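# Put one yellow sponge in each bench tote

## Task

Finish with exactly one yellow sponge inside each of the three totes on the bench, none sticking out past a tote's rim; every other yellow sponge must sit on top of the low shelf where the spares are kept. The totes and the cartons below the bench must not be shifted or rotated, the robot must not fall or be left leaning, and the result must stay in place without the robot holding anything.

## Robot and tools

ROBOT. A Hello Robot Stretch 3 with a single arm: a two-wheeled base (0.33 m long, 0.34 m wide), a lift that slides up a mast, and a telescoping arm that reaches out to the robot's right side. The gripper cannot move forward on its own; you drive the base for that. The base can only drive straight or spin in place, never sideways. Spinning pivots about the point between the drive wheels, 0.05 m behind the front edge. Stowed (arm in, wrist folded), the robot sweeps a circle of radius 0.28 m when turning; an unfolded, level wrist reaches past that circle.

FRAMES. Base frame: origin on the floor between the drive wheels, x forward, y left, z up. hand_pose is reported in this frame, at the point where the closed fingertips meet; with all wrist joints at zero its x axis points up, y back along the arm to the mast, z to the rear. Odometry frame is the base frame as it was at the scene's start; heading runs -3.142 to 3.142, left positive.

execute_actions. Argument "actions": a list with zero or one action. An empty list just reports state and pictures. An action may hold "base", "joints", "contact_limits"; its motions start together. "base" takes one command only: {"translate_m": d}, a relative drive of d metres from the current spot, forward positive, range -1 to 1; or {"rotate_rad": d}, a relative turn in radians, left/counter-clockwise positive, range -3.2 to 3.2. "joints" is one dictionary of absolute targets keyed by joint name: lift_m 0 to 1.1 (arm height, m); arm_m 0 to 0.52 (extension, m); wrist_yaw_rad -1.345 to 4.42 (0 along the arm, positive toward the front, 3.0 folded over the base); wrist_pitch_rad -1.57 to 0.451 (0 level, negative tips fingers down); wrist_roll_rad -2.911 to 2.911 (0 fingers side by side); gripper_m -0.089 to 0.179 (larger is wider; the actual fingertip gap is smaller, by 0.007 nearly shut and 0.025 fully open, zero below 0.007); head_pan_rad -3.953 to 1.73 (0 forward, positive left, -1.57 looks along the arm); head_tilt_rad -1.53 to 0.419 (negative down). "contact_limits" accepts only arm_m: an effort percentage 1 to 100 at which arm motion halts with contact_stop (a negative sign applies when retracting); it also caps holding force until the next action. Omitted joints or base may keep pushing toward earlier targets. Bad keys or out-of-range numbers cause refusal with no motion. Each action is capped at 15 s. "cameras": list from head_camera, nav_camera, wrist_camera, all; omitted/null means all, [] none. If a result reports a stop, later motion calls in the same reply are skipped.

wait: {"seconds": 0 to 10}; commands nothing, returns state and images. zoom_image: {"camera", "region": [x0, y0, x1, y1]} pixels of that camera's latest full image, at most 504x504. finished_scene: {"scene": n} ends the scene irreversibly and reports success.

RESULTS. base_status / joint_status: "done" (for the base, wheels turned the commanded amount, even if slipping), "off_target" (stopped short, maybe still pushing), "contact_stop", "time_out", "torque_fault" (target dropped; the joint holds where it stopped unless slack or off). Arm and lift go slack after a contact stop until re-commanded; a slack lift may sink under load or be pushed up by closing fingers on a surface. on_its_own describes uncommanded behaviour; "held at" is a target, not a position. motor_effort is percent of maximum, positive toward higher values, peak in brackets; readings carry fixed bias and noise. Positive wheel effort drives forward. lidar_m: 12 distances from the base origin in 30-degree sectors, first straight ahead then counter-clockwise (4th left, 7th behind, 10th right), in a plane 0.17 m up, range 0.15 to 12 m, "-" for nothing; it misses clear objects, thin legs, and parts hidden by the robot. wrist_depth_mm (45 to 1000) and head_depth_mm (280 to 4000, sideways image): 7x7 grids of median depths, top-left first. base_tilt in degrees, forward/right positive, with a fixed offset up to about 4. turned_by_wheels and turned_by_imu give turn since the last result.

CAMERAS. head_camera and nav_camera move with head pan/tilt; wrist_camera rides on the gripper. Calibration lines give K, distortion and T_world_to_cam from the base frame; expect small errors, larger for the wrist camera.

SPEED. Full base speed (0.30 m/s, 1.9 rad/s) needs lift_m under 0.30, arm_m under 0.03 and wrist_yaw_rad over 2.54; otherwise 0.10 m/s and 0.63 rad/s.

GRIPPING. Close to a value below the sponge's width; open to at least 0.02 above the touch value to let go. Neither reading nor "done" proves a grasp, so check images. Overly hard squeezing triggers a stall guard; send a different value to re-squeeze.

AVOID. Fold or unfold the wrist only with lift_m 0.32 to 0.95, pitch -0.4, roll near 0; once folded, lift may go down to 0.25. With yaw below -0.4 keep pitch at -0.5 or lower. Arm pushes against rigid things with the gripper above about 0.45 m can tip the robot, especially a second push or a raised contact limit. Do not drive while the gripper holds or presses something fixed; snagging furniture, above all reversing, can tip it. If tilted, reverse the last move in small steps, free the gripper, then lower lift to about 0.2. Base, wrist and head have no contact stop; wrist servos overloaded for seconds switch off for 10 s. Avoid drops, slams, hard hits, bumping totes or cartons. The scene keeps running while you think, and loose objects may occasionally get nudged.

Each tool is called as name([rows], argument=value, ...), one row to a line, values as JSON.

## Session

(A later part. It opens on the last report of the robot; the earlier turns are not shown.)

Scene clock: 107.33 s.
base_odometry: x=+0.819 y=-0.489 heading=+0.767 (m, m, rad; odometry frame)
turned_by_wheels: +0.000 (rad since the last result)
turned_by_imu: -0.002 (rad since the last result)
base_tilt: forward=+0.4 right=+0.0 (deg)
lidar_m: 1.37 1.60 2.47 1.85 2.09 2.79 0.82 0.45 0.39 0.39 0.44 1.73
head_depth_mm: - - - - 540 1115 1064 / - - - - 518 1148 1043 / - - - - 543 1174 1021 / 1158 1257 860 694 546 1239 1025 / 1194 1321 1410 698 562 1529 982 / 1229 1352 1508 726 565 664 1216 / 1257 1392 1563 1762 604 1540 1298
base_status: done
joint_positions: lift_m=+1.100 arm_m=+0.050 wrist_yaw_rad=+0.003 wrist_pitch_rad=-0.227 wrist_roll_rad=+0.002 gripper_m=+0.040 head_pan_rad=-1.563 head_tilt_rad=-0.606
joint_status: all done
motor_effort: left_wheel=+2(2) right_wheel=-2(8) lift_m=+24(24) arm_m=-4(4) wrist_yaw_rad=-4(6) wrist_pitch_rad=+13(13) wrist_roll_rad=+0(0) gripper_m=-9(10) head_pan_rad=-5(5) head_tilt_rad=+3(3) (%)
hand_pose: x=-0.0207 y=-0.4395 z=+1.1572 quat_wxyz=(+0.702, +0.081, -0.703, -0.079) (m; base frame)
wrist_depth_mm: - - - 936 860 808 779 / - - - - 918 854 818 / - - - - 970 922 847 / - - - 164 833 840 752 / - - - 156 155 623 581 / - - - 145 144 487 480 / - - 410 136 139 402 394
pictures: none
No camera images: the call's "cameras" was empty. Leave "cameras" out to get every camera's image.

execute_actions([
  {"base":{"translate_m":-0.465},"joints":{"arm_m":0.45}},
], cameras=[])

execute_actions([
  {"base":{"rotate_rad":-0.245},"joints":{"arm_m":0.52}},
], cameras=[])

execute_actions([
  {"joints":{"wrist_pitch_rad":-0.78}},
], cameras=["wrist_camera","head_camera"])

Scene clock: 115.77 s.
base_odometry: x=+0.484 y=-0.811 heading=+0.767 (m, m, rad; odometry frame)
turned_by_wheels: +0.000 (rad since the last result)
turned_by_imu: +0.001 (rad since the last result)
base_tilt: forward=+0.1 right=+0.1 (deg)
lidar_m: 1.83 2.04 1.96 1.95 2.21 2.37 0.59 0.33 0.28 0.28 0.32 0.53
head_depth_mm: 988 1065 682 502 520 372 403 / - 1094 697 513 533 387 960 / - 1148 712 527 540 403 978 / 1064 1171 951 525 499 417 1002 / 1093 1200 957 697 398 431 1028 / 1119 1227 957 697 547 461 1085 / 1143 1257 965 700 548 475 1029
base_status: done
joint_positions: lift_m=+1.100 arm_m=+0.450 wrist_yaw_rad=+0.002 wrist_pitch_rad=-0.226 wrist_roll_rad=+0.002 gripper_m=+0.040 head_pan_rad=-1.563 head_tilt_rad=-0.606
joint_status: all done
motor_effort: left_wheel=+2(3) right_wheel=-2(7) lift_m=+24(24) arm_m=+4(4) wrist_yaw_rad=-3(4) wrist_pitch_rad=+12(13) wrist_roll_rad=+0(0) gripper_m=-9(9) head_pan_rad=-5(4) head_tilt_rad=+3(3) (%)
hand_pose: x=-0.0210 y=-0.8390 z=+1.1575 quat_wxyz=(+0.702, +0.080, -0.703, -0.079) (m; base frame)
wrist_depth_mm: 610 563 515 481 443 422 402 / 634 593 545 509 481 442 410 / 687 652 591 532 493 465 434 / 753 704 631 166 519 492 458 / 833 701 656 155 155 519 483 / 537 528 551 145 144 490 479 / 429 433 409 136 138 260 397
pictures: none
No camera images: the call's "cameras" was empty. Leave "cameras" out to get every camera's image.

Scene clock: 117.47 s.
base_odometry: x=+0.484 y=-0.811 heading=+0.522 (m, m, rad; odometry frame)
turned_by_wheels: -0.245 (rad since the last result)
turned_by_imu: -0.249 (rad since the last result)
base_tilt: forward=+0.4 right=+0.1 (deg)
lidar_m: 1.84 2.04 2.67 1.95 2.01 2.38 2.28 0.40 0.29 0.28 0.29 0.39
head_depth_mm: 1029 1117 946 518 451 399 953 / 1027 1100 700 522 539 400 960 / - 1117 704 526 540 401 985 / 1022 1106 712 529 539 401 1021 / 1021 1113 712 529 542 402 982 / 1026 1125 828 529 526 403 983 / 1028 1131 965 672 401 418 1025
base_status: done
joint_positions: lift_m=+1.100 arm_m=+0.520 wrist_yaw_rad=+0.001 wrist_pitch_rad=-0.226 wrist_roll_rad=+0.002 gripper_m=+0.040 head_pan_rad=-1.563 head_tilt_rad=-0.606
joint_status: all done
motor_effort: left_wheel=+2(9) right_wheel=-2(10) lift_m=+24(24) arm_m=+5(7) wrist_yaw_rad=-3(2) wrist_pitch_rad=+12(12) wrist_roll_rad=+0(0) gripper_m=-8(8) head_pan_rad=-5(4) head_tilt_rad=+3(3) (%)
hand_pose: x=-0.0211 y=-0.9090 z=+1.1575 quat_wxyz=(+0.702, +0.080, -0.703, -0.080) (m; base frame)
wrist_depth_mm: 397 396 392 396 388 389 382 / 420 421 418 412 408 407 404 / 446 437 437 440 431 433 424 / 464 465 464 165 452 460 449 / 502 494 489 154 155 481 479 / 523 513 516 145 144 486 473 / 430 425 403 136 139 403 395
pictures: none
No camera images: the call's "cameras" was empty. Leave "cameras" out to get every camera's image.

Scene clock: 118.60 s.
base_odometry: x=+0.484 y=-0.811 heading=+0.522 (m, m, rad; odometry frame)
turned_by_wheels: +0.000 (rad since the last result)
turned_by_imu: +0.000 (rad since the last result)
base_tilt: forward=+0.3 right=+0.1 (deg)
lidar_m: 1.83 2.04 2.68 1.95 2.01 2.37 2.29 0.40 0.29 0.28 0.29 0.39
head_depth_mm: 1027 1115 944 517 451 399 956 / 1030 1098 703 523 539 400 960 / - 1071 704 527 539 401 977 / 1021 1105 710 528 541 401 1026 / 1024 1112 711 530 541 402 982 / 1027 1131 828 530 526 403 984 / 1028 1132 966 673 401 418 1027
base_status: not commanded
joint_positions: lift_m=+1.100 arm_m=+0.520 wrist_yaw_rad=+0.001 wrist_pitch_rad=-0.788 wrist_roll_rad=+0.002 gripper_m=+0.040 head_pan_rad=-1.563 head_tilt_rad=-0.606
joint_status: all done
motor_effort: left_wheel=+1(1) right_wheel=-2(2) lift_m=+24(24) arm_m=+5(5) wrist_yaw_rad=-2(2) wrist_pitch_rad=+4(10) wrist_roll_rad=+0(0) gripper_m=-10(9) head_pan_rad=-4(5) head_tilt_rad=+3(3) (%)
hand_pose: x=-0.0213 y=-0.8282 z=+1.0397 quat_wxyz=(+0.652, +0.272, -0.653, -0.272) (m; base frame)
wrist_depth_mm: 441 452 448 449 447 447 445 / 479 477 469 445 439 431 424 / 410 403 402 391 387 380 370 / 217 237 236 166 228 206 328 / 200 271 284 155 155 193 295 / 198 272 282 146 143 178 262 / 196 255 250 136 138 211 146
pictures: head_camera (sideways: a quarter turn clockwise sets it upright), wrist_camera
camera_calibration (this result's frames):
head_camera: T_world_to_cam=[[-0.0094788, 0.563111, -0.826327, 1.09552], [0.999685, 0.0245369, 0.00525359, -0.00465312], [0.0232339, -0.826017, -0.563166, 0.68733], [0, 0, 0, 1]] pos_world=[-0.00093343, -0.0490402, 1.29237]
wrist_camera: T_world_to_cam=[[-0.998221, 0.0168819, -0.057179, 0.0647084], [0.0485876, 0.786148, -0.616126, 1.33272], [0.0345497, -0.617808, -0.78557, 0.46899], [0, 0, 0, 1]] pos_world=[-0.0163638, -0.759062, 1.19325]
Images, in order (width x height): head_camera 896x504, wrist_camera 644x364.

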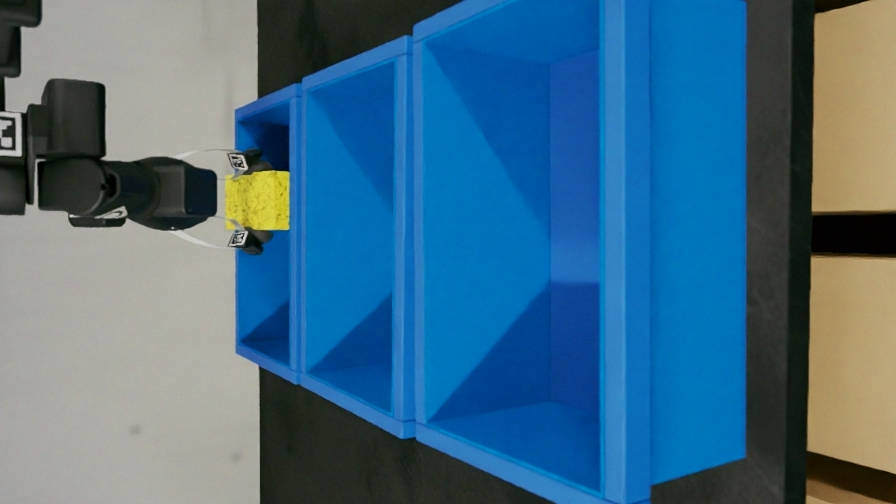

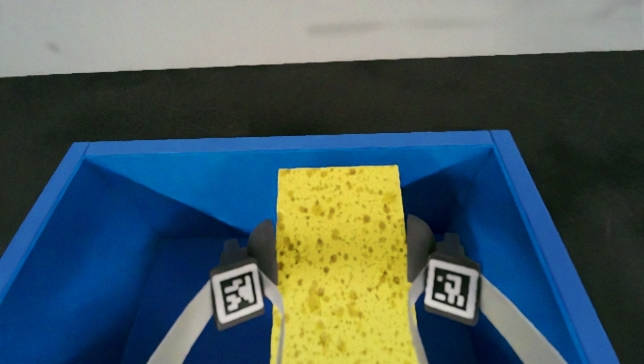

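execute_actions([
  {"joints":{"lift_m":1.03}},
], cameras=[])

execute_actions([
  {"joints":{"gripper_m":0.10}},
], cameras=[])

execute_actions([
  {"joints":{"lift_m":1.1}},
], cameras=["wrist_camera"])

execute_actions([
  {"joints":{"wrist_pitch_rad":-0.4}},
], cameras=[])

execute_actions([
  {"joints":{"arm_m":0.35},"base":{"rotate_rad":0.258}},
], cameras=[])

execute_actions([
  {"joints":{"arm_m":0.0,"wrist_yaw_rad":1.57},"base":{"translate_m":0.5}},
], cameras=[])

execute_actions([
  {"base":{"rotate_rad":0.25},"joints":{"wrist_pitch_rad":-1.0,"head_tilt_rad":-0.75,"gripper_m":0.13}},
], cameras=[])

execute_actions([
  {"base":{"translate_m":1.0},"joints":{"lift_m":0.8}},
], cameras=[])

execute_actions([
  {"base":{"rotate_rad":1.645},"joints":{"arm_m":0.25,"wrist_yaw_rad":0}},
], cameras=["wrist_camera","head_camera"])

Scene clock: 130.33 s.
base_odometry: x=+0.484 y=-0.811 heading=+0.522 (m, m, rad; odometry frame)
turned_by_wheels: +0.000 (rad since the last result)
turned_by_imu: +0.001 (rad since the last result)
base_tilt: forward=+0.3 right=+0.2 (deg)
lidar_m: 1.83 2.04 2.68 1.95 2.01 2.38 2.28 0.40 0.29 0.28 0.29 0.39
head_depth_mm: 988 1147 943 517 451 400 956 / 989 1133 702 523 538 400 959 / 996 - 696 526 539 400 975 / 1023 1107 708 528 540 401 1027 / 1022 1108 713 529 541 402 982 / 1026 1132 828 530 527 403 984 / 1030 1129 963 674 401 418 1030
base_status: not commanded
joint_positions: lift_m=+1.030 arm_m=+0.520 wrist_yaw_rad=+0.001 wrist_pitch_rad=-0.789 wrist_roll_rad=+0.002 gripper_m=+0.040 head_pan_rad=-1.563 head_tilt_rad=-0.606
joint_status: all done
motor_effort: left_wheel=+2(2) right_wheel=-2(2) lift_m=+14(20) arm_m=+5(5) wrist_yaw_rad=-2(2) wrist_pitch_rad=+5(5) wrist_roll_rad=+0(0) gripper_m=-9(9) head_pan_rad=-4(5) head_tilt_rad=+3(2) (%)
hand_pose: x=-0.0213 y=-0.8280 z=+0.9701 quat_wxyz=(+0.652, +0.272, -0.653, -0.272) (m; base frame)
wrist_depth_mm: 429 432 416 406 392 382 379 / 165 166 166 166 166 164 144 / 188 195 195 194 196 180 123 / 199 237 236 165 227 190 123 / 199 232 235 154 155 191 125 / 199 211 213 145 143 179 125 / 189 192 187 136 139 181 125
pictures: none
No camera images: the call's "cameras" was empty. Leave "cameras" out to get every camera's image.

Scene clock: 131.43 s.
base_odometry: x=+0.484 y=-0.811 heading=+0.522 (m, m, rad; odometry frame)
turned_by_wheels: +0.000 (rad since the last result)
turned_by_imu: +0.000 (rad since the last result)
base_tilt: forward=+0.5 right=+0.1 (deg)
lidar_m: 1.83 2.05 2.68 1.95 2.01 2.37 2.28 0.40 0.29 0.28 0.29 0.39
head_depth_mm: 988 1138 942 517 451 399 956 / 991 1131 702 523 538 400 958 / 993 - 696 526 539 401 980 / 1019 1104 706 527 542 401 1024 / 1024 1109 710 529 541 403 983 / 1027 1126 829 530 526 403 983 / 1029 1128 966 673 401 418 1030
base_status: not commanded
joint_positions: lift_m=+1.030 arm_m=+0.520 wrist_yaw_rad=+0.001 wrist_pitch_rad=-0.789 wrist_roll_rad=+0.002 gripper_m=+0.100 head_pan_rad=-1.563 head_tilt_rad=-0.606
joint_status: all done
motor_effort: left_wheel=+1(2) right_wheel=-2(2) lift_m=+14(14) arm_m=+5(5) wrist_yaw_rad=-2(3) wrist_pitch_rad=+5(5) wrist_roll_rad=+0(0) gripper_m=+1(82) head_pan_rad=-5(4) head_tilt_rad=+3(3) (%)
hand_pose: x=-0.0213 y=-0.8280 z=+0.9701 quat_wxyz=(+0.652, +0.272, -0.653, -0.272) (m; base frame)
wrist_depth_mm: 417 425 410 403 392 388 378 / 167 165 166 166 166 163 144 / 189 196 195 194 195 181 124 / 202 238 238 227 235 189 124 / 201 233 235 177 219 180 124 / 199 211 206 161 164 167 125 / 189 192 188 147 148 180 119
pictures: none
No camera images: the call's "cameras" was empty. Leave "cameras" out to get every camera's image.

Scene clock: 132.90 s.
base_odometry: x=+0.484 y=-0.811 heading=+0.522 (m, m, rad; odometry frame)
turned_by_wheels: +0.000 (rad since the last result)
turned_by_imu: +0.000 (rad since the last result)
base_tilt: forward=+0.3 right=+0.2 (deg)
lidar_m: 1.83 2.04 2.68 1.95 2.01 2.37 2.28 0.40 0.29 0.28 0.29 0.39
head_depth_mm: 1027 1108 943 517 452 399 955 / 1030 1111 705 523 538 400 961 / - 1119 704 527 540 400 979 / 1021 1105 708 528 541 401 1024 / 1025 1113 713 530 542 403 983 / 1024 1132 832 529 526 403 982 / 1028 1132 964 674 401 419 1028
base_status: not commanded
joint_positions: lift_m=+1.100 arm_m=+0.520 wrist_yaw_rad=+0.001 wrist_pitch_rad=-0.789 wrist_roll_rad=+0.002 gripper_m=+0.100 head_pan_rad=-1.563 head_tilt_rad=-0.606
joint_status: all done
motor_effort: left_wheel=+2(2) right_wheel=-2(2) lift_m=+24(25) arm_m=+5(5) wrist_yaw_rad=-4(2) wrist_pitch_rad=+4(4) wrist_roll_rad=+0(0) gripper_m=+0(0) head_pan_rad=-4(4) head_tilt_rad=+3(3) (%)
hand_pose: x=-0.0213 y=-0.8280 z=+1.0395 quat_wxyz=(+0.652, +0.272, -0.653, -0.272) (m; base frame)
wrist_depth_mm: 441 442 447 447 446 444 450 / 480 478 459 456 439 435 426 / 413 410 400 390 386 376 374 / 216 238 239 236 234 207 327 / 199 271 285 282 285 180 293 / 199 265 279 235 267 167 261 / 196 247 252 215 243 203 237
pictures: wrist_camera
camera_calibration (this result's frames):
wrist_camera: T_world_to_cam=[[-0.998221, 0.0169419, -0.0571599, 0.0647248], [0.0485873, 0.786782, -0.615315, 1.33214], [0.0345478, -0.616998, -0.786206, 0.470318], [0, 0, 0, 1]] pos_world=[-0.016364, -0.759017, 1.19315]
Images, in order (width x height): wrist_camera 644x364.

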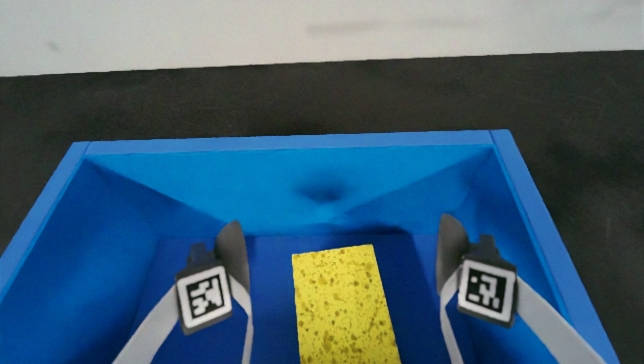

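Scene clock: 133.93 s.
base_odometry: x=+0.484 y=-0.811 heading=+0.522 (m, m, rad; odometry frame)
turned_by_wheels: +0.000 (rad since the last result)
turned_by_imu: +0.000 (rad since the last result)
base_tilt: forward=+0.5 right=+0.1 (deg)
lidar_m: 1.83 2.04 2.68 1.95 2.01 2.37 2.28 0.40 0.29 0.28 0.29 0.39
head_depth_mm: 1025 1115 941 516 451 400 957 / 1028 1105 702 523 538 400 954 / - 1113 704 525 539 400 981 / 1020 1116 708 528 540 401 1027 / 1022 1109 712 529 541 402 981 / 1022 1123 828 530 526 403 986 / 1029 1132 967 675 401 418 1021
base_status: not commanded
joint_positions: lift_m=+1.100 arm_m=+0.520 wrist_yaw_rad=+0.001 wrist_pitch_rad=-0.424 wrist_roll_rad=+0.002 gripper_m=+0.100 head_pan_rad=-1.563 head_tilt_rad=-0.606
joint_status: all done
motor_effort: left_wheel=+2(1) right_wheel=-2(2) lift_m=+24(24) arm_m=+5(5) wrist_yaw_rad=-2(3) wrist_pitch_rad=+11(12) wrist_roll_rad=+0(0) gripper_m=+0(1) head_pan_rad=-5(4) head_tilt_rad=+2(2) (%)
hand_pose: x=-0.0212 y=-0.8883 z=+1.1110 quat_wxyz=(+0.691, +0.149, -0.692, -0.149) (m; base frame)
wrist_depth_mm: 395 398 396 397 388 391 384 / 429 425 426 419 423 420 416 / 468 467 469 466 463 465 455 / 512 515 524 515 511 511 495 / 494 484 493 466 458 466 439 / 403 405 395 387 383 384 367 / 335 225 226 221 222 215 319
pictures: none
No camera images: the call's "cameras" was empty. Leave "cameras" out to get every camera's image.

Scene clock: 136.43 s.
base_odometry: x=+0.484 y=-0.811 heading=+0.780 (m, m, rad; odometry frame)
turned_by_wheels: +0.258 (rad since the last result)
turned_by_imu: +0.263 (rad since the last result)
base_tilt: forward=+0.3 right=+0.2 (deg)
lidar_m: 1.84 2.04 1.95 1.95 2.22 2.37 0.57 0.32 0.28 0.28 0.32 0.54
head_depth_mm: 981 1073 683 502 521 372 399 / - 1095 697 513 534 387 959 / - - 712 528 540 404 983 / 1066 1172 955 524 478 417 1000 / 1094 1207 960 696 397 434 1026 / 1122 1228 962 696 548 461 1074 / 1159 1270 971 697 549 475 1027
base_status: done
joint_positions: lift_m=+1.100 arm_m=+0.350 wrist_yaw_rad=+0.001 wrist_pitch_rad=-0.423 wrist_roll_rad=+0.002 gripper_m=+0.100 head_pan_rad=-1.563 head_tilt_rad=-0.606
joint_status: all done
motor_effort: left_wheel=-2(7) right_wheel=+1(7) lift_m=+24(24) arm_m=-4(12) wrist_yaw_rad=-2(2) wrist_pitch_rad=+11(11) wrist_roll_rad=+0(0) gripper_m=+0(1) head_pan_rad=-5(5) head_tilt_rad=+3(2) (%)
hand_pose: x=-0.0212 y=-0.7191 z=+1.1113 quat_wxyz=(+0.691, +0.149, -0.692, -0.148) (m; base frame)
wrist_depth_mm: 726 682 629 574 539 503 474 / 799 755 659 619 582 542 504 / 908 817 735 684 632 599 548 / - 616 613 581 379 561 544 / 499 493 487 470 378 356 331 / 410 399 394 388 367 331 347 / 349 347 336 329 211 200 281
pictures: none
No camera images: the call's "cameras" was empty. Leave "cameras" out to get every camera's image.

Scene clock: 142.73 s.
base_odometry: x=+0.839 y=-0.460 heading=+0.780 (m, m, rad; odometry frame)
turned_by_wheels: +0.000 (rad since the last result)
turned_by_imu: +0.002 (rad since the last result)
base_tilt: forward=+0.4 right=-0.2 (deg)
lidar_m: 1.33 1.56 2.45 1.85 2.09 2.81 0.83 0.47 0.40 0.40 0.48 1.69
head_depth_mm: - - - - - 1233 1130 / - - - - - 1177 1021 / - - - - - - 1000 / 1180 1303 1007 720 - - 999 / 1214 1340 1474 723 - - 870 / 1245 1385 1533 1690 - - 1247 / 1288 1414 1581 - - - 1276
base_status: done
joint_positions: lift_m=+1.100 arm_m=+0.003 wrist_yaw_rad=+1.568 wrist_pitch_rad=-0.423 wrist_roll_rad=+0.002 gripper_m=+0.100 head_pan_rad=-1.563 head_tilt_rad=-0.606
joint_status: all done
joint sent to its limit — the command would take arm_m past its lower limit, so that joint was sent only as far as its limit.
motor_effort: left_wheel=-3(5) right_wheel=+1(8) lift_m=+24(24) arm_m=-4(2) wrist_yaw_rad=+1(5) wrist_pitch_rad=+11(11) wrist_roll_rad=+0(0) gripper_m=+0(1) head_pan_rad=-5(4) head_tilt_rad=+2(3) (%)
hand_pose: x=+0.2024 y=-0.1484 z=+1.1113 quat_wxyz=(+0.594, +0.594, -0.385, +0.382) (m; base frame)
wrist_depth_mm: - - - - - - - / - - - - - - - / - - - - - - - / - - - - - - - / - - - - - - - / - - - - - - - / - - - - - - -
pictures: none
No camera images: the call's "cameras" was empty. Leave "cameras" out to get every camera's image.

Scene clock: 144.03 s.
base_odometry: x=+0.839 y=-0.460 heading=+1.030 (m, m, rad; odometry frame)
turned_by_wheels: +0.250 (rad since the last result)
turned_by_imu: +0.254 (rad since the last result)
base_tilt: forward=+0.4 right=+0.1 (deg)
lidar_m: 1.56 1.96 1.84 1.88 2.51 2.77 0.58 0.43 0.40 0.41 1.77 1.33
head_depth_mm: - - - - - 1049 954 / - - - - - - 956 / 1302 - - - - 1034 1003 / 1360 1522 1720 607 - - 1149 / 1430 1614 1865 2040 - - - / 1522 1723 2016 - - 1370 1243 / 1616 1870 2177 - - 1366 1215
base_status: done
joint_positions: lift_m=+1.100 arm_m=+0.003 wrist_yaw_rad=+1.568 wrist_pitch_rad=-1.003 wrist_roll_rad=+0.002 gripper_m=+0.130 head_pan_rad=-1.563 head_tilt_rad=-0.741
joint_status: all done
motor_effort: left_wheel=-3(7) right_wheel=+2(7) lift_m=+24(24) arm_m=-4(3) wrist_yaw_rad=+2(2) wrist_pitch_rad=+2(9) wrist_roll_rad=+0(0) gripper_m=+0(82) head_pan_rad=-4(5) head_tilt_rad=-2(12) (%)
hand_pose: x=+0.0960 y=-0.1482 z=+1.0093 quat_wxyz=(+0.679, +0.679, -0.199, +0.196) (m; base frame)
wrist_depth_mm: - - - - - - - / - - - - - - - / - - - - - - - / - - - - - - - / - - - - - - - / - - - - - - - / - - - - - - -
pictures: none
No camera images: the call's "cameras" was empty. Leave "cameras" out to get every camera's image.

Scene clock: 155.47 s.
base_odometry: x=+1.354 y=+0.397 heading=+1.030 (m, m, rad; odometry frame)
turned_by_wheels: +0.000 (rad since the last result)
turned_by_imu: +0.005 (rad since the last result)
base_tilt: forward=+0.3 right=+0.1 (deg)
lidar_m: 0.57 0.57 1.95 1.74 1.87 3.66 1.28 1.10 1.80 1.18 0.46 0.67
head_depth_mm: 1603 1772 1979 1960 1630 1381 - / 1678 1867 2102 1948 1621 1411 - / 1625 1855 2101 1979 1629 1410 - / 1370 1534 1745 1882 1635 1393 1213 / 1193 1300 1450 1637 1635 1394 1231 / 1049 1129 1259 1383 1532 1395 1216 / 938 1015 1097 1198 1322 1369 874
base_status: done
joint_positions: lift_m=+0.800 arm_m=+0.003 wrist_yaw_rad=+1.568 wrist_pitch_rad=-1.005 wrist_roll_rad=+0.002 gripper_m=+0.130 head_pan_rad=-1.563 head_tilt_rad=-0.741
joint_status: all done
motor_effort: left_wheel=-3(4) right_wheel=+2(4) lift_m=+14(22) arm_m=-3(4) wrist_yaw_rad=+2(2) wrist_pitch_rad=+3(3) wrist_roll_rad=+0(0) gripper_m=+0(1) head_pan_rad=-5(5) head_tilt_rad=-2(2) (%)
hand_pose: x=+0.0956 y=-0.1482 z=+0.7098 quat_wxyz=(+0.679, +0.679, -0.199, +0.195) (m; base frame)
wrist_depth_mm: 891 759 710 701 368 359 547 / - - 706 679 655 338 649 / - - 957 648 619 538 766 / - 975 957 909 839 902 930 / 878 901 888 867 869 869 871 / 844 857 862 842 842 - 832 / 809 798 796 803 776 769 741
pictures: none
No camera images: the call's "cameras" was empty. Leave "cameras" out to get every camera's image.

Scene clock: 159.03 s.
base_odometry: x=+1.354 y=+0.397 heading=+2.675 (m, m, rad; odometry frame)
turned_by_wheels: +1.645 (rad since the last result)
turned_by_imu: +1.672 (rad since the last result)
base_tilt: forward=+0.2 right=+0.1 (deg)
lidar_m: 1.74 2.02 3.65 1.19 1.12 1.81 1.10 0.46 0.81 0.57 1.08 1.95
head_depth_mm: 717 793 884 - - 727 882 / 762 844 944 - 816 778 934 / 804 902 1016 - 815 975 1135 / 858 967 1108 1035 856 1043 1182 / 919 1043 1177 1038 904 1090 1216 / 985 1128 1263 1015 1147 1347 1217 / 1066 1238 1328 1045 1264 1373 1219
base_status: done
joint_positions: lift_m=+0.800 arm_m=+0.250 wrist_yaw_rad=+0.002 wrist_pitch_rad=-1.005 wrist_roll_rad=+0.002 gripper_m=+0.130 head_pan_rad=-1.563 head_tilt_rad=-0.741
joint_status: all done
motor_effort: left_wheel=-2(6) right_wheel=+1(4) lift_m=+14(14) arm_m=+5(3) wrist_yaw_rad=-3(7) wrist_pitch_rad=+2(2) wrist_roll_rad=+0(0) gripper_m=+0(1) head_pan_rad=-5(5) head_tilt_rad=-2(2) (%)
hand_pose: x=-0.0214 y=-0.5116 z=+0.7098 quat_wxyz=(+0.619, +0.341, -0.620, -0.341) (m; base frame)
wrist_depth_mm: 385 373 371 369 360 359 344 / 356 350 334 300 330 326 322 / - 322 315 307 305 301 301 / 972 304 293 289 284 279 280 / 945 923 277 271 265 267 262 / 844 846 850 254 248 - 246 / 795 778 761 747 236 230 229
pictures: head_camera (sideways: a quarter turn clockwise sets it upright), wrist_camera
camera_calibration (this result's frames):
head_camera: T_world_to_cam=[[-0.0102641, 0.669379, -0.74285, 0.986712], [0.999692, 0.0236522, 0.00749996, -0.00757657], [0.0225904, -0.742545, -0.669415, 0.825551], [0, 0, 0, 1]] pos_world=[-0.000947535, -0.0472969, 1.28567]
wrist_camera: T_world_to_cam=[[-0.998255, 0.0282278, -0.0518724, 0.0425266], [0.0479378, 0.900306, -0.432609, 0.808726], [0.0344895, -0.43434, -0.900088, 0.580559], [0, 0, 0, 1]] pos_world=[-0.0163393, -0.477142, 0.874623]
Images, in order (width x height): head_camera 896x504, wrist_camera 644x364.

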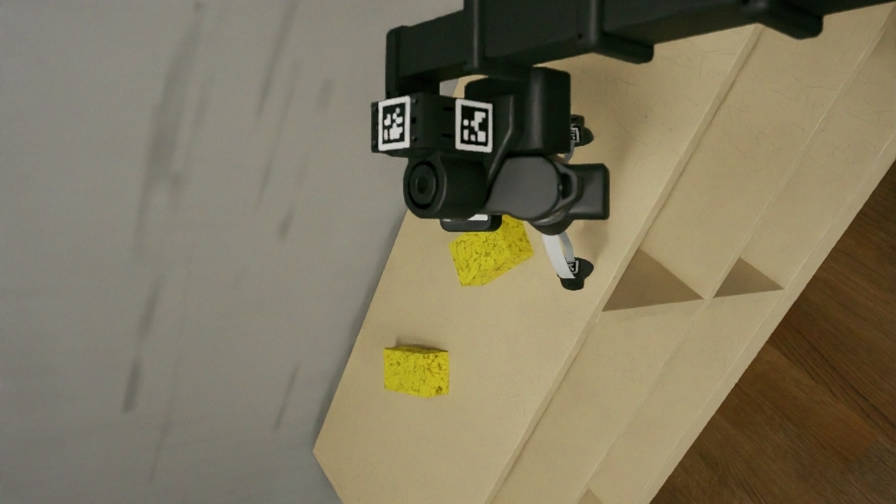

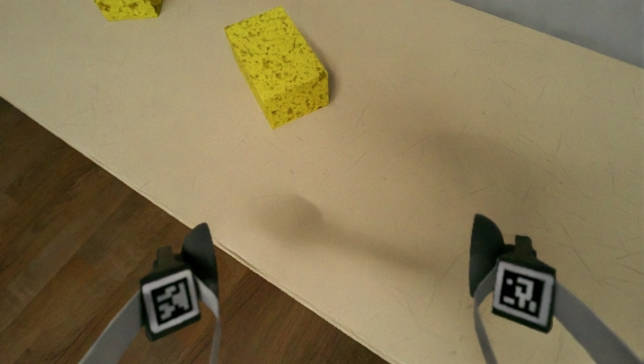

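execute_actions([
  {"joints":{"wrist_yaw_rad":0.47,"arm_m":0.468}},
], cameras=["wrist_camera"])

Scene clock: 164.77 s.
base_odometry: x=+1.354 y=+0.397 heading=+2.675 (m, m, rad; odometry frame)
turned_by_wheels: +0.000 (rad since the last result)
turned_by_imu: +0.001 (rad since the last result)
base_tilt: forward=+0.2 right=+0.1 (deg)
lidar_m: 1.73 2.02 3.64 1.19 1.12 1.81 1.10 0.46 0.81 0.57 1.08 1.95
head_depth_mm: 716 794 865 - - 743 895 / 759 836 - 1014 854 777 937 / 806 894 - 1000 854 977 1134 / 859 965 1094 980 859 1039 1183 / 919 1041 1178 1035 903 1090 1215 / 981 1134 1266 1012 1142 1334 1220 / 1064 1239 1335 1047 1261 1364 1214
base_status: not commanded
joint_positions: lift_m=+0.800 arm_m=+0.468 wrist_yaw_rad=+0.467 wrist_pitch_rad=-1.005 wrist_roll_rad=+0.002 gripper_m=+0.130 head_pan_rad=-1.563 head_tilt_rad=-0.741
joint_status: all done
motor_effort: left_wheel=-2(2) right_wheel=+1(1) lift_m=+14(15) arm_m=+5(9) wrist_yaw_rad=+3(2) wrist_pitch_rad=+3(3) wrist_roll_rad=+0(0) gripper_m=+1(1) head_pan_rad=-4(4) head_tilt_rad=-2(2) (%)
hand_pose: x=+0.0311 y=-0.7172 z=+0.7098 quat_wxyz=(+0.681, +0.475, -0.524, -0.189) (m; base frame)
wrist_depth_mm: 398 384 312 369 357 279 217 / 362 345 305 335 333 302 234 / - 318 311 309 307 307 252 / 996 295 293 288 283 279 269 / 933 272 273 223 264 262 266 / 864 261 252 209 245 - 244 / 804 238 238 196 230 229 229
pictures: wrist_camera
camera_calibration (this result's frames):
wrist_camera: T_world_to_cam=[[-0.904782, -0.422704, -0.0518724, -0.225582], [-0.36114, 0.826093, -0.432607, 0.950769], [0.225716, -0.372682, -0.900089, 0.527742], [0, 0, 0, 1]] pos_world=[0.0201377, -0.684098, 0.874622]
Images, in order (width x height): wrist_camera 644x364.

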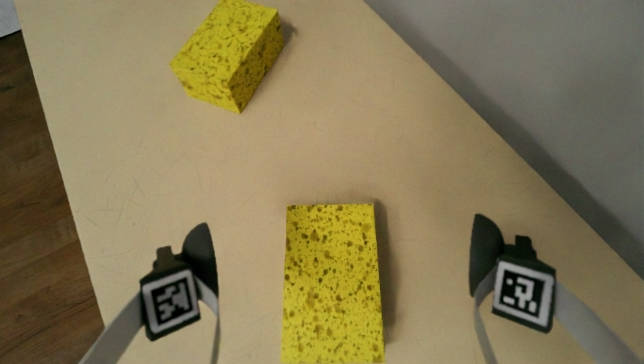

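execute_actions([
  {"joints":{"lift_m":0.735,"arm_m":0.46}},
], cameras=[])

execute_actions([
  {"joints":{"gripper_m":0.04}},
], cameras=[])

execute_actions([
  {"joints":{"lift_m":0.80}},
], cameras=["wrist_camera"])

execute_actions([
  {"joints":{"arm_m":0.3,"lift_m":0.9}},
], cameras=[])

execute_actions([
  {"joints":{"arm_m":0.1,"lift_m":1.1,"head_tilt_rad":-0.45},"base":{"rotate_rad":-1.687}},
], cameras=[])

execute_actions([
  {"joints":{"wrist_yaw_rad":0,"wrist_pitch_rad":-0.2,"arm_m":0.25},"base":{"translate_m":-1.0}},
], cameras=[])

execute_actions([
  {"base":{"rotate_rad":-1.132},"joints":{"arm_m":0.40}},
], cameras=["wrist_camera","head_camera"])

Scene clock: 171.50 s.
base_odometry: x=+1.354 y=+0.397 heading=+2.675 (m, m, rad; odometry frame)
turned_by_wheels: +0.000 (rad since the last result)
turned_by_imu: +0.001 (rad since the last result)
base_tilt: forward=+0.4 right=+0.0 (deg)
lidar_m: 1.74 2.02 3.65 1.19 1.12 1.81 1.10 0.46 0.81 0.57 1.08 1.95
head_depth_mm: 718 792 883 966 - - - / 760 842 915 998 844 780 934 / 807 899 993 974 854 974 1131 / 858 965 1096 1037 858 1036 1176 / 919 1040 1174 1040 903 1087 1208 / 987 1131 1257 1012 1142 1342 1212 / 1070 1232 1335 1044 1264 1380 1221
base_status: not commanded
joint_positions: lift_m=+0.735 arm_m=+0.460 wrist_yaw_rad=+0.468 wrist_pitch_rad=-1.005 wrist_roll_rad=+0.002 gripper_m=+0.130 head_pan_rad=-1.563 head_tilt_rad=-0.741
joint_status: all done
motor_effort: left_wheel=-2(2) right_wheel=+2(1) lift_m=+14(11) arm_m=-4(3) wrist_yaw_rad=+4(3) wrist_pitch_rad=+3(3) wrist_roll_rad=+0(0) gripper_m=+0(0) head_pan_rad=-4(5) head_tilt_rad=-2(2) (%)
hand_pose: x=+0.0311 y=-0.7098 z=+0.6448 quat_wxyz=(+0.681, +0.475, -0.524, -0.189) (m; base frame)
wrist_depth_mm: 291 280 263 279 272 274 221 / 266 262 254 255 248 248 239 / 243 240 235 232 230 227 232 / 225 221 221 168 211 212 209 / 210 206 203 156 195 199 194 / 198 195 189 146 182 - 184 / 188 179 177 137 171 172 172
pictures: none
No camera images: the call's "cameras" was empty. Leave "cameras" out to get every camera's image.

Scene clock: 172.90 s.
base_odometry: x=+1.354 y=+0.397 heading=+2.675 (m, m, rad; odometry frame)
turned_by_wheels: +0.000 (rad since the last result)
turned_by_imu: +0.000 (rad since the last result)
base_tilt: forward=+0.3 right=-0.1 (deg)
lidar_m: 1.74 2.02 3.66 1.19 1.12 1.80 1.10 0.46 0.81 0.57 1.08 1.95
head_depth_mm: 717 792 881 967 - - - / 760 840 916 1000 841 774 937 / 808 898 995 975 856 976 1130 / 859 965 1099 1038 860 1039 1179 / 917 1039 1180 1038 906 1092 1210 / 989 1131 1263 1015 1143 1339 1211 / 1067 1233 1327 1043 1269 1374 1219
base_status: not commanded
joint_positions: lift_m=+0.735 arm_m=+0.460 wrist_yaw_rad=+0.468 wrist_pitch_rad=-1.005 wrist_roll_rad=+0.002 gripper_m=+0.040 head_pan_rad=-1.563 head_tilt_rad=-0.741
joint_status: all done
motor_effort: left_wheel=-2(2) right_wheel=+1(1) lift_m=+14(14) arm_m=-4(4) wrist_yaw_rad=+2(3) wrist_pitch_rad=+3(3) wrist_roll_rad=+0(0) gripper_m=-9(87) head_pan_rad=-5(5) head_tilt_rad=-3(2) (%)
hand_pose: x=+0.0311 y=-0.7098 z=+0.6448 quat_wxyz=(+0.681, +0.475, -0.524, -0.189) (m; base frame)
wrist_depth_mm: 292 277 261 276 272 272 222 / 266 261 255 253 248 246 241 / 243 239 234 233 230 226 232 / 225 221 221 165 210 210 208 / 212 207 207 154 155 197 195 / 198 193 194 145 143 184 183 / 188 182 178 137 138 174 172
pictures: none
No camera images: the call's "cameras" was empty. Leave "cameras" out to get every camera's image.

Scene clock: 174.33 s.
base_odometry: x=+1.354 y=+0.397 heading=+2.675 (m, m, rad; odometry frame)
turned_by_wheels: +0.000 (rad since the last result)
turned_by_imu: +0.000 (rad since the last result)
base_tilt: forward=+0.3 right=+0.0 (deg)
lidar_m: 1.74 2.02 3.64 1.19 1.12 1.81 1.10 0.46 0.81 0.57 1.08 1.95
head_depth_mm: 716 789 869 - - 742 900 / 758 835 - 1019 853 778 934 / 807 899 - 1004 858 971 1133 / 859 966 1085 918 858 1037 1179 / 918 1037 1178 1037 904 1091 1216 / 989 1132 1257 1015 1140 1336 1214 / 1064 1241 1328 1044 1265 1363 1215
base_status: not commanded
joint_positions: lift_m=+0.800 arm_m=+0.460 wrist_yaw_rad=+0.468 wrist_pitch_rad=-1.005 wrist_roll_rad=+0.002 gripper_m=+0.040 head_pan_rad=-1.563 head_tilt_rad=-0.741
joint_status: all done
motor_effort: left_wheel=-2(2) right_wheel=+1(1) lift_m=+24(24) arm_m=-4(3) wrist_yaw_rad=+3(2) wrist_pitch_rad=+3(2) wrist_roll_rad=+0(0) gripper_m=-10(9) head_pan_rad=-4(5) head_tilt_rad=-2(2) (%)
hand_pose: x=+0.0311 y=-0.7098 z=+0.7091 quat_wxyz=(+0.681, +0.475, -0.524, -0.189) (m; base frame)
wrist_depth_mm: 398 377 310 362 364 285 226 / 362 345 314 334 330 310 240 / - 319 317 308 305 307 257 / 977 294 293 166 278 280 275 / 903 272 275 155 155 262 263 / 860 256 256 145 144 245 243 / 795 247 236 136 139 231 227
pictures: wrist_camera
camera_calibration (this result's frames):
wrist_camera: T_world_to_cam=[[-0.904785, -0.422698, -0.0518677, -0.222492], [-0.36117, 0.826152, -0.432469, 0.944313], [0.225654, -0.372558, -0.900156, 0.53009], [0, 0, 0, 1]] pos_world=[0.0201333, -0.676703, 0.874009]
Images, in order (width x height): wrist_camera 644x364.

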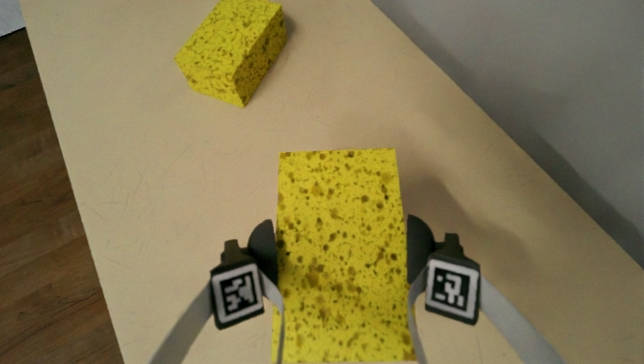

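Scene clock: 176.77 s.
base_odometry: x=+1.354 y=+0.397 heading=+2.675 (m, m, rad; odometry frame)
turned_by_wheels: +0.000 (rad since the last result)
turned_by_imu: +0.000 (rad since the last result)
base_tilt: forward=+0.4 right=+0.0 (deg)
lidar_m: 1.74 2.03 3.65 1.20 1.12 1.81 1.10 0.46 0.81 0.57 1.07 1.95
head_depth_mm: 718 776 - 970 848 726 898 / 759 819 - 1000 852 776 936 / 805 886 - 950 853 976 1138 / 859 965 1077 692 839 1036 1183 / 916 1042 1177 1040 904 1092 1211 / 986 1132 1263 1014 1147 1334 1218 / 1071 1237 1336 1045 1261 1370 1213
base_status: not commanded
joint_positions: lift_m=+0.900 arm_m=+0.300 wrist_yaw_rad=+0.468 wrist_pitch_rad=-1.006 wrist_roll_rad=+0.002 gripper_m=+0.040 head_pan_rad=-1.563 head_tilt_rad=-0.741
joint_status: all done
motor_effort: left_wheel=-2(2) right_wheel=+1(1) lift_m=+24(23) arm_m=-4(5) wrist_yaw_rad=+2(2) wrist_pitch_rad=+3(3) wrist_roll_rad=+0(0) gripper_m=-9(9) head_pan_rad=-4(4) head_tilt_rad=-2(2) (%)
hand_pose: x=+0.0312 y=-0.5496 z=+0.8091 quat_wxyz=(+0.681, +0.475, -0.524, -0.189) (m; base frame)
wrist_depth_mm: - - 522 462 501 435 339 / - - 481 461 456 444 365 / - - 437 426 417 414 388 / - - - 166 385 384 383 / - - - 155 155 362 356 / 924 951 958 146 144 338 338 / 890 886 850 136 138 318 318
pictures: none
No camera images: the call's "cameras" was empty. Leave "cameras" out to get every camera's image.

Scene clock: 180.40 s.
base_odometry: x=+1.354 y=+0.397 heading=+0.988 (m, m, rad; odometry frame)
turned_by_wheels: -1.687 (rad since the last result)
turned_by_imu: -1.715 (rad since the last result)
base_tilt: forward=+0.6 right=+0.0 (deg)
lidar_m: 0.60 0.57 1.95 1.74 1.80 3.67 1.36 1.10 1.80 1.23 0.46 0.58
head_depth_mm: - - - - 1999 1743 1423 / 1614 - - - - 1685 1429 / 1659 - - - - 1586 1417 / 1457 1568 1666 - - 366 1364 / 1240 1312 1382 1454 1587 393 1391 / 1089 1144 1207 1260 1365 1449 1412 / 965 1008 1057 1100 1184 1245 1306
base_status: done
joint_positions: lift_m=+1.100 arm_m=+0.100 wrist_yaw_rad=+0.469 wrist_pitch_rad=-1.006 wrist_roll_rad=+0.002 gripper_m=+0.040 head_pan_rad=-1.563 head_tilt_rad=-0.458
joint_status: all done
motor_effort: left_wheel=+2(7) right_wheel=-2(6) lift_m=+24(23) arm_m=-4(5) wrist_yaw_rad=+0(1) wrist_pitch_rad=+3(3) wrist_roll_rad=+0(0) gripper_m=-9(9) head_pan_rad=-5(4) head_tilt_rad=+3(17) (%)
hand_pose: x=+0.0312 y=-0.3495 z=+1.0090 quat_wxyz=(+0.681, +0.475, -0.524, -0.189) (m; base frame)
wrist_depth_mm: 534 643 752 939 - - - / 601 695 873 - - - - / 661 692 - - - - - / 640 628 - 165 - - - / 582 589 825 155 156 - - / 555 567 791 145 143 - - / 526 767 - 136 138 - -
pictures: none
No camera images: the call's "cameras" was empty. Leave "cameras" out to get every camera's image.

Scene clock: 191.47 s.
base_odometry: x=+0.804 y=-0.437 heading=+0.988 (m, m, rad; odometry frame)
turned_by_wheels: +0.000 (rad since the last result)
turned_by_imu: +0.000 (rad since the last result)
base_tilt: forward=+0.4 right=+0.1 (deg)
lidar_m: 1.56 1.95 1.81 1.83 2.37 2.76 0.67 0.46 0.44 0.45 1.82 1.34
head_depth_mm: 1140 1215 1263 912 661 533 1127 / 1197 - 1407 917 663 552 1128 / 1266 - - 1556 664 611 1393 / 1324 1438 1542 1671 664 637 720 / 1397 1513 1629 1784 1926 1745 1424 / 1471 1595 1739 1906 2076 1756 1430 / 1556 1692 1854 2058 2156 1748 1434
base_status: done
joint_positions: lift_m=+1.100 arm_m=+0.250 wrist_yaw_rad=+0.002 wrist_pitch_rad=-0.226 wrist_roll_rad=+0.002 gripper_m=+0.040 head_pan_rad=-1.563 head_tilt_rad=-0.458
joint_status: all done
motor_effort: left_wheel=+2(3) right_wheel=-2(6) lift_m=+24(24) arm_m=+5(6) wrist_yaw_rad=-3(5) wrist_pitch_rad=+13(13) wrist_roll_rad=+0(0) gripper_m=-8(10) head_pan_rad=-3(4) head_tilt_rad=+4(3) (%)
hand_pose: x=-0.0209 y=-0.6389 z=+1.1574 quat_wxyz=(+0.702, +0.081, -0.703, -0.079) (m; base frame)
wrist_depth_mm: - - - 917 811 706 655 / - - - 967 829 750 669 / - - - - 842 786 712 / - - - 166 868 816 718 / - - - 154 156 632 604 / - - - 146 144 493 475 / - - - 137 138 402 391
pictures: none
No camera images: the call's "cameras" was empty. Leave "cameras" out to get every camera's image.

Scene clock: 194.23 s.
base_odometry: x=+0.804 y=-0.437 heading=-0.144 (m, m, rad; odometry frame)
turned_by_wheels: -1.132 (rad since the last result)
turned_by_imu: -1.150 (rad since the last result)
base_tilt: forward=+0.4 right=+0.1 (deg)
lidar_m: 1.69 1.71 1.35 1.95 1.81 1.80 2.22 2.76 0.74 0.48 0.44 0.44
head_depth_mm: 1777 2021 2043 826 2050 1370 1194 / 1648 - 1432 720 808 1412 1127 / 1542 - 1267 826 670 1384 1128 / 1454 1540 1014 782 627 1339 1195 / 1360 1459 1145 718 667 1324 1133 / 1284 1362 1135 793 666 575 1134 / 1213 1281 1084 920 667 538 1137
base_status: done
joint_positions: lift_m=+1.100 arm_m=+0.400 wrist_yaw_rad=+0.002 wrist_pitch_rad=-0.226 wrist_roll_rad=+0.002 gripper_m=+0.040 head_pan_rad=-1.563 head_tilt_rad=-0.458
joint_status: all done
motor_effort: left_wheel=+2(6) right_wheel=-2(4) lift_m=+24(24) arm_m=+5(1) wrist_yaw_rad=-2(4) wrist_pitch_rad=+12(13) wrist_roll_rad=+0(0) gripper_m=-9(7) head_pan_rad=-4(4) head_tilt_rad=+3(4) (%)
hand_pose: x=-0.0210 y=-0.7890 z=+1.1575 quat_wxyz=(+0.702, +0.081, -0.703, -0.079) (m; base frame)
wrist_depth_mm: 605 721 810 949 - - - / 643 709 857 - - - - / 659 723 871 - - - - / 676 765 920 165 840 - - / 481 521 560 154 154 626 621 / 364 357 385 145 143 489 481 / 311 352 401 136 138 397 393
pictures: head_camera (sideways: a quarter turn clockwise sets it upright), wrist_camera
camera_calibration (this result's frames):
head_camera: T_world_to_cam=[[-0.00850433, 0.43513, -0.900327, 1.19202], [0.999681, 0.0250984, 0.00268732, -0.00131288], [0.0237661, -0.900018, -0.435205, 0.520832], [0, 0, 0, 1]] pos_world=[-0.000928353, -0.0498945, 1.29988]
wrist_camera: T_world_to_cam=[[-0.998163, -0.0173694, -0.058041, 0.0450964], [0.0488273, 0.336508, -0.940414, 1.39509], [0.0358657, -0.94152, -0.335042, -0.191085], [0, 0, 0, 1]] pos_world=[-0.0162516, -0.648586, 1.25056]
Images, in order (width x height): head_camera 896x504, wrist_camera 644x364.

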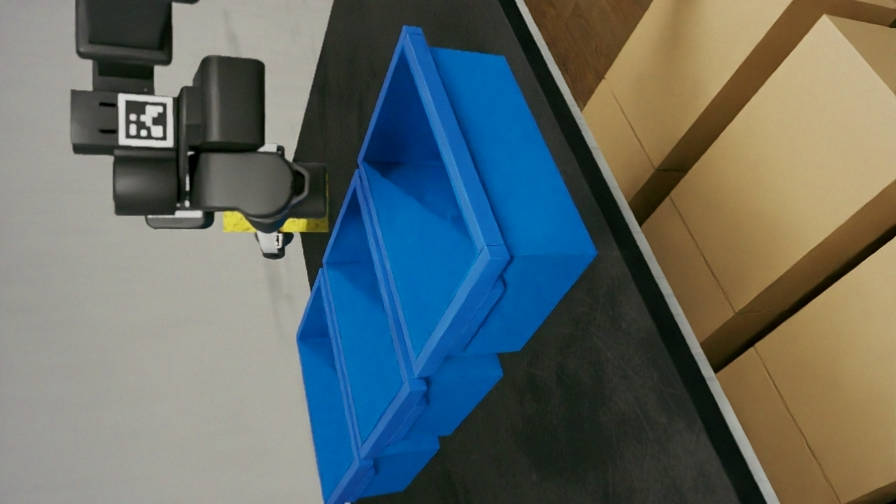

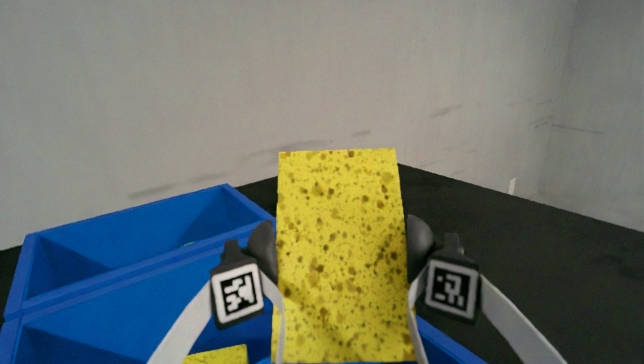

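Aligned similar to before.

execute_actions([
  {"joints":{"wrist_pitch_rad":-0.62,"arm_m":0.395}},
], cameras=["wrist_camera"])

execute_actions([
  {"joints":{"wrist_pitch_rad":-0.8,"arm_m":0.425}},
], cameras=[])

execute_actions([
  {"joints":{"wrist_pitch_rad":-1.0,"arm_m":0.465}},
], cameras=["wrist_camera","head_camera"])

Scene clock: 198.10 s.
base_odometry: x=+0.804 y=-0.437 heading=-0.144 (m, m, rad; odometry frame)
turned_by_wheels: +0.000 (rad since the last result)
turned_by_imu: +0.000 (rad since the last result)
base_tilt: forward=+0.3 right=+0.1 (deg)
lidar_m: 1.69 1.71 1.34 1.95 1.81 1.81 2.22 2.76 0.74 0.48 0.44 0.44
head_depth_mm: 1775 2017 2049 823 2052 1366 1188 / 1647 - 1433 721 809 1415 1124 / 1556 - - 680 670 1378 1124 / 1452 1555 1572 773 626 1344 1192 / 1367 1460 1147 720 666 1322 1134 / 1288 1354 1141 793 667 573 1133 / 1209 1280 1090 923 667 537 1135
base_status: not commanded
joint_positions: lift_m=+1.100 arm_m=+0.395 wrist_yaw_rad=+0.002 wrist_pitch_rad=-0.631 wrist_roll_rad=+0.002 gripper_m=+0.040 head_pan_rad=-1.563 head_tilt_rad=-0.458
joint_status: all done
motor_effort: left_wheel=+2(2) right_wheel=-2(2) lift_m=+24(24) arm_m=-4(7) wrist_yaw_rad=-2(3) wrist_pitch_rad=+5(11) wrist_roll_rad=+0(0) gripper_m=-9(9) head_pan_rad=-4(5) head_tilt_rad=+4(3) (%)
hand_pose: x=-0.0212 y=-0.7329 z=+1.0677 quat_wxyz=(+0.672, +0.220, -0.672, -0.219) (m; base frame)
wrist_depth_mm: 644 693 776 832 792 - - / 452 499 400 590 614 591 573 / 322 348 413 354 500 481 473 / 324 373 349 165 259 390 400 / 288 226 222 154 155 234 334 / 198 197 213 145 144 242 194 / 175 199 272 136 138 266 166
pictures: wrist_camera
camera_calibration (this result's frames):
wrist_camera: T_world_to_cam=[[-0.998213, 0.00707365, -0.0593425, 0.0599889], [0.048314, 0.679969, -0.731647, 1.32063], [0.0351757, -0.733206, -0.679096, 0.351648], [0, 0, 0, 1]] pos_world=[-0.0162925, -0.640579, 1.20859]
Images, in order (width x height): wrist_camera 644x364.

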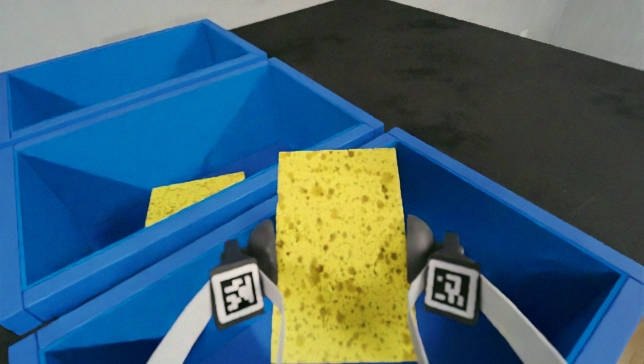

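Scene clock: 199.30 s.
base_odometry: x=+0.804 y=-0.437 heading=-0.144 (m, m, rad; odometry frame)
turned_by_wheels: +0.000 (rad since the last result)
turned_by_imu: +0.000 (rad since the last result)
base_tilt: forward=+0.4 right=+0.1 (deg)
lidar_m: 1.69 1.71 1.34 1.95 1.81 1.81 2.22 2.75 0.74 0.48 0.44 0.44
head_depth_mm: 1786 2018 2024 825 2062 1379 1187 / 1646 - 1489 720 805 1413 1131 / 1542 - 1266 669 670 1388 1132 / 1457 1548 1504 722 626 1336 1194 / 1360 1449 1146 717 665 1325 1132 / 1282 1365 1134 794 669 574 1135 / 1207 1284 1091 922 669 536 1137
base_status: not commanded
joint_positions: lift_m=+1.100 arm_m=+0.425 wrist_yaw_rad=+0.002 wrist_pitch_rad=-0.808 wrist_roll_rad=+0.002 gripper_m=+0.040 head_pan_rad=-1.563 head_tilt_rad=-0.458
joint_status: all done
motor_effort: left_wheel=+2(1) right_wheel=-2(2) lift_m=+24(24) arm_m=+5(6) wrist_yaw_rad=-2(4) wrist_pitch_rad=+4(5) wrist_roll_rad=+0(0) gripper_m=-8(9) head_pan_rad=-5(4) head_tilt_rad=+3(4) (%)
hand_pose: x=-0.0213 y=-0.7293 z=+1.0365 quat_wxyz=(+0.650, +0.278, -0.650, -0.278) (m; base frame)
wrist_depth_mm: 409 316 344 329 499 502 483 / 291 327 392 260 253 420 420 / 310 345 225 224 253 221 362 / 325 203 203 164 271 220 192 / 183 183 212 154 155 246 186 / 165 194 233 145 144 254 171 / 173 218 249 136 138 237 139
pictures: none
No camera images: the call's "cameras" was empty. Leave "cameras" out to get every camera's image.

Scene clock: 200.67 s.
base_odometry: x=+0.804 y=-0.437 heading=-0.144 (m, m, rad; odometry frame)
turned_by_wheels: +0.000 (rad since the last result)
turned_by_imu: +0.000 (rad since the last result)
base_tilt: forward=+0.3 right=+0.0 (deg)
lidar_m: 1.70 1.71 1.34 1.94 1.81 1.80 2.22 2.77 0.74 0.48 0.44 0.44
head_depth_mm: 1781 1993 2033 824 2066 1373 1188 / 1651 - 1496 720 808 1407 1130 / 1549 - 1065 670 670 1378 1130 / 1456 1550 1505 763 627 1340 1192 / 1365 1456 1146 720 665 1323 1131 / 1278 1360 1136 793 666 574 1132 / 1214 1288 1090 923 668 536 1135
base_status: not commanded
joint_positions: lift_m=+1.100 arm_m=+0.465 wrist_yaw_rad=+0.002 wrist_pitch_rad=-1.004 wrist_roll_rad=+0.002 gripper_m=+0.040 head_pan_rad=-1.563 head_tilt_rad=-0.458
joint_status: all done
motor_effort: left_wheel=+2(2) right_wheel=-2(2) lift_m=+24(24) arm_m=+5(10) wrist_yaw_rad=-3(3) wrist_pitch_rad=+2(4) wrist_roll_rad=+0(0) gripper_m=-10(10) head_pan_rad=-5(4) head_tilt_rad=+3(3) (%)
hand_pose: x=-0.0214 y=-0.7269 z=+1.0093 quat_wxyz=(+0.620, +0.341, -0.620, -0.340) (m; base frame)
wrist_depth_mm: 262 304 355 197 196 349 340 / 292 280 183 186 224 181 319 / 310 172 170 213 270 199 161 / 161 159 192 166 272 227 170 / 147 169 229 155 155 248 187 / 160 208 248 145 143 238 158 / 172 226 229 136 138 201 125
pictures: head_camera (sideways: a quarter turn clockwise sets it upright), wrist_camera
camera_calibration (this result's frames):
head_camera: T_world_to_cam=[[-0.00850433, 0.435131, -0.900327, 1.19202], [0.999681, 0.0250984, 0.00268733, -0.00131288], [0.0237661, -0.900017, -0.435205, 0.520833], [0, 0, 0, 1]] pos_world=[-0.000928353, -0.0498945, 1.29988]
wrist_camera: T_world_to_cam=[[-0.998249, 0.0283733, -0.0519069, 0.0642557], [0.0481198, 0.899847, -0.433544, 1.13267], [0.0344072, -0.435282, -0.899636, 0.755506], [0, 0, 0, 1]] pos_world=[-0.0163556, -0.692196, 1.17408]
Images, in order (width x height): head_camera 896x504, wrist_camera 644x364.

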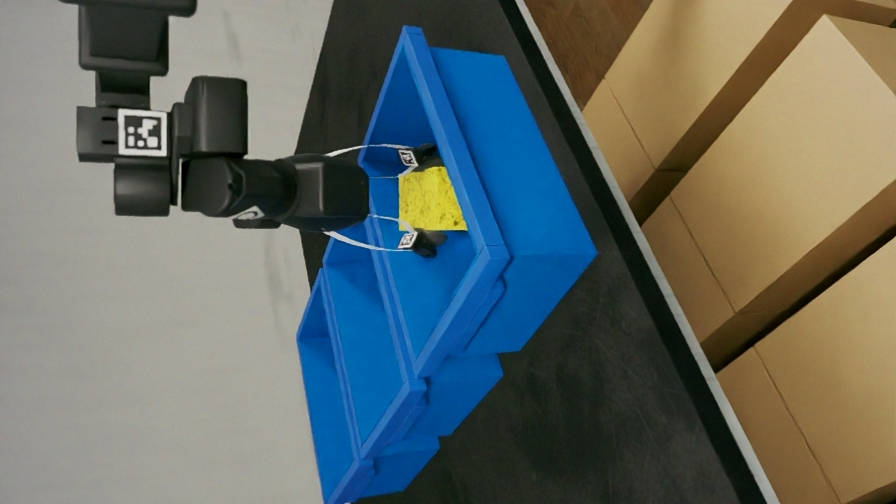

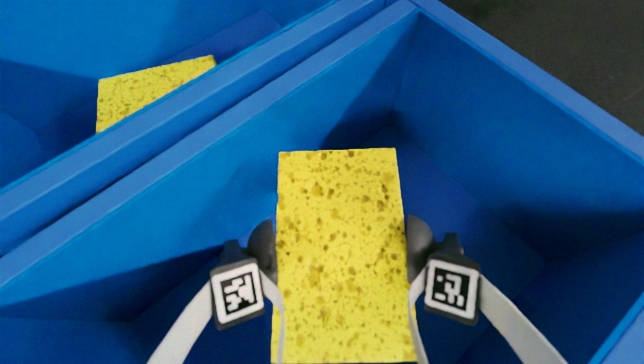

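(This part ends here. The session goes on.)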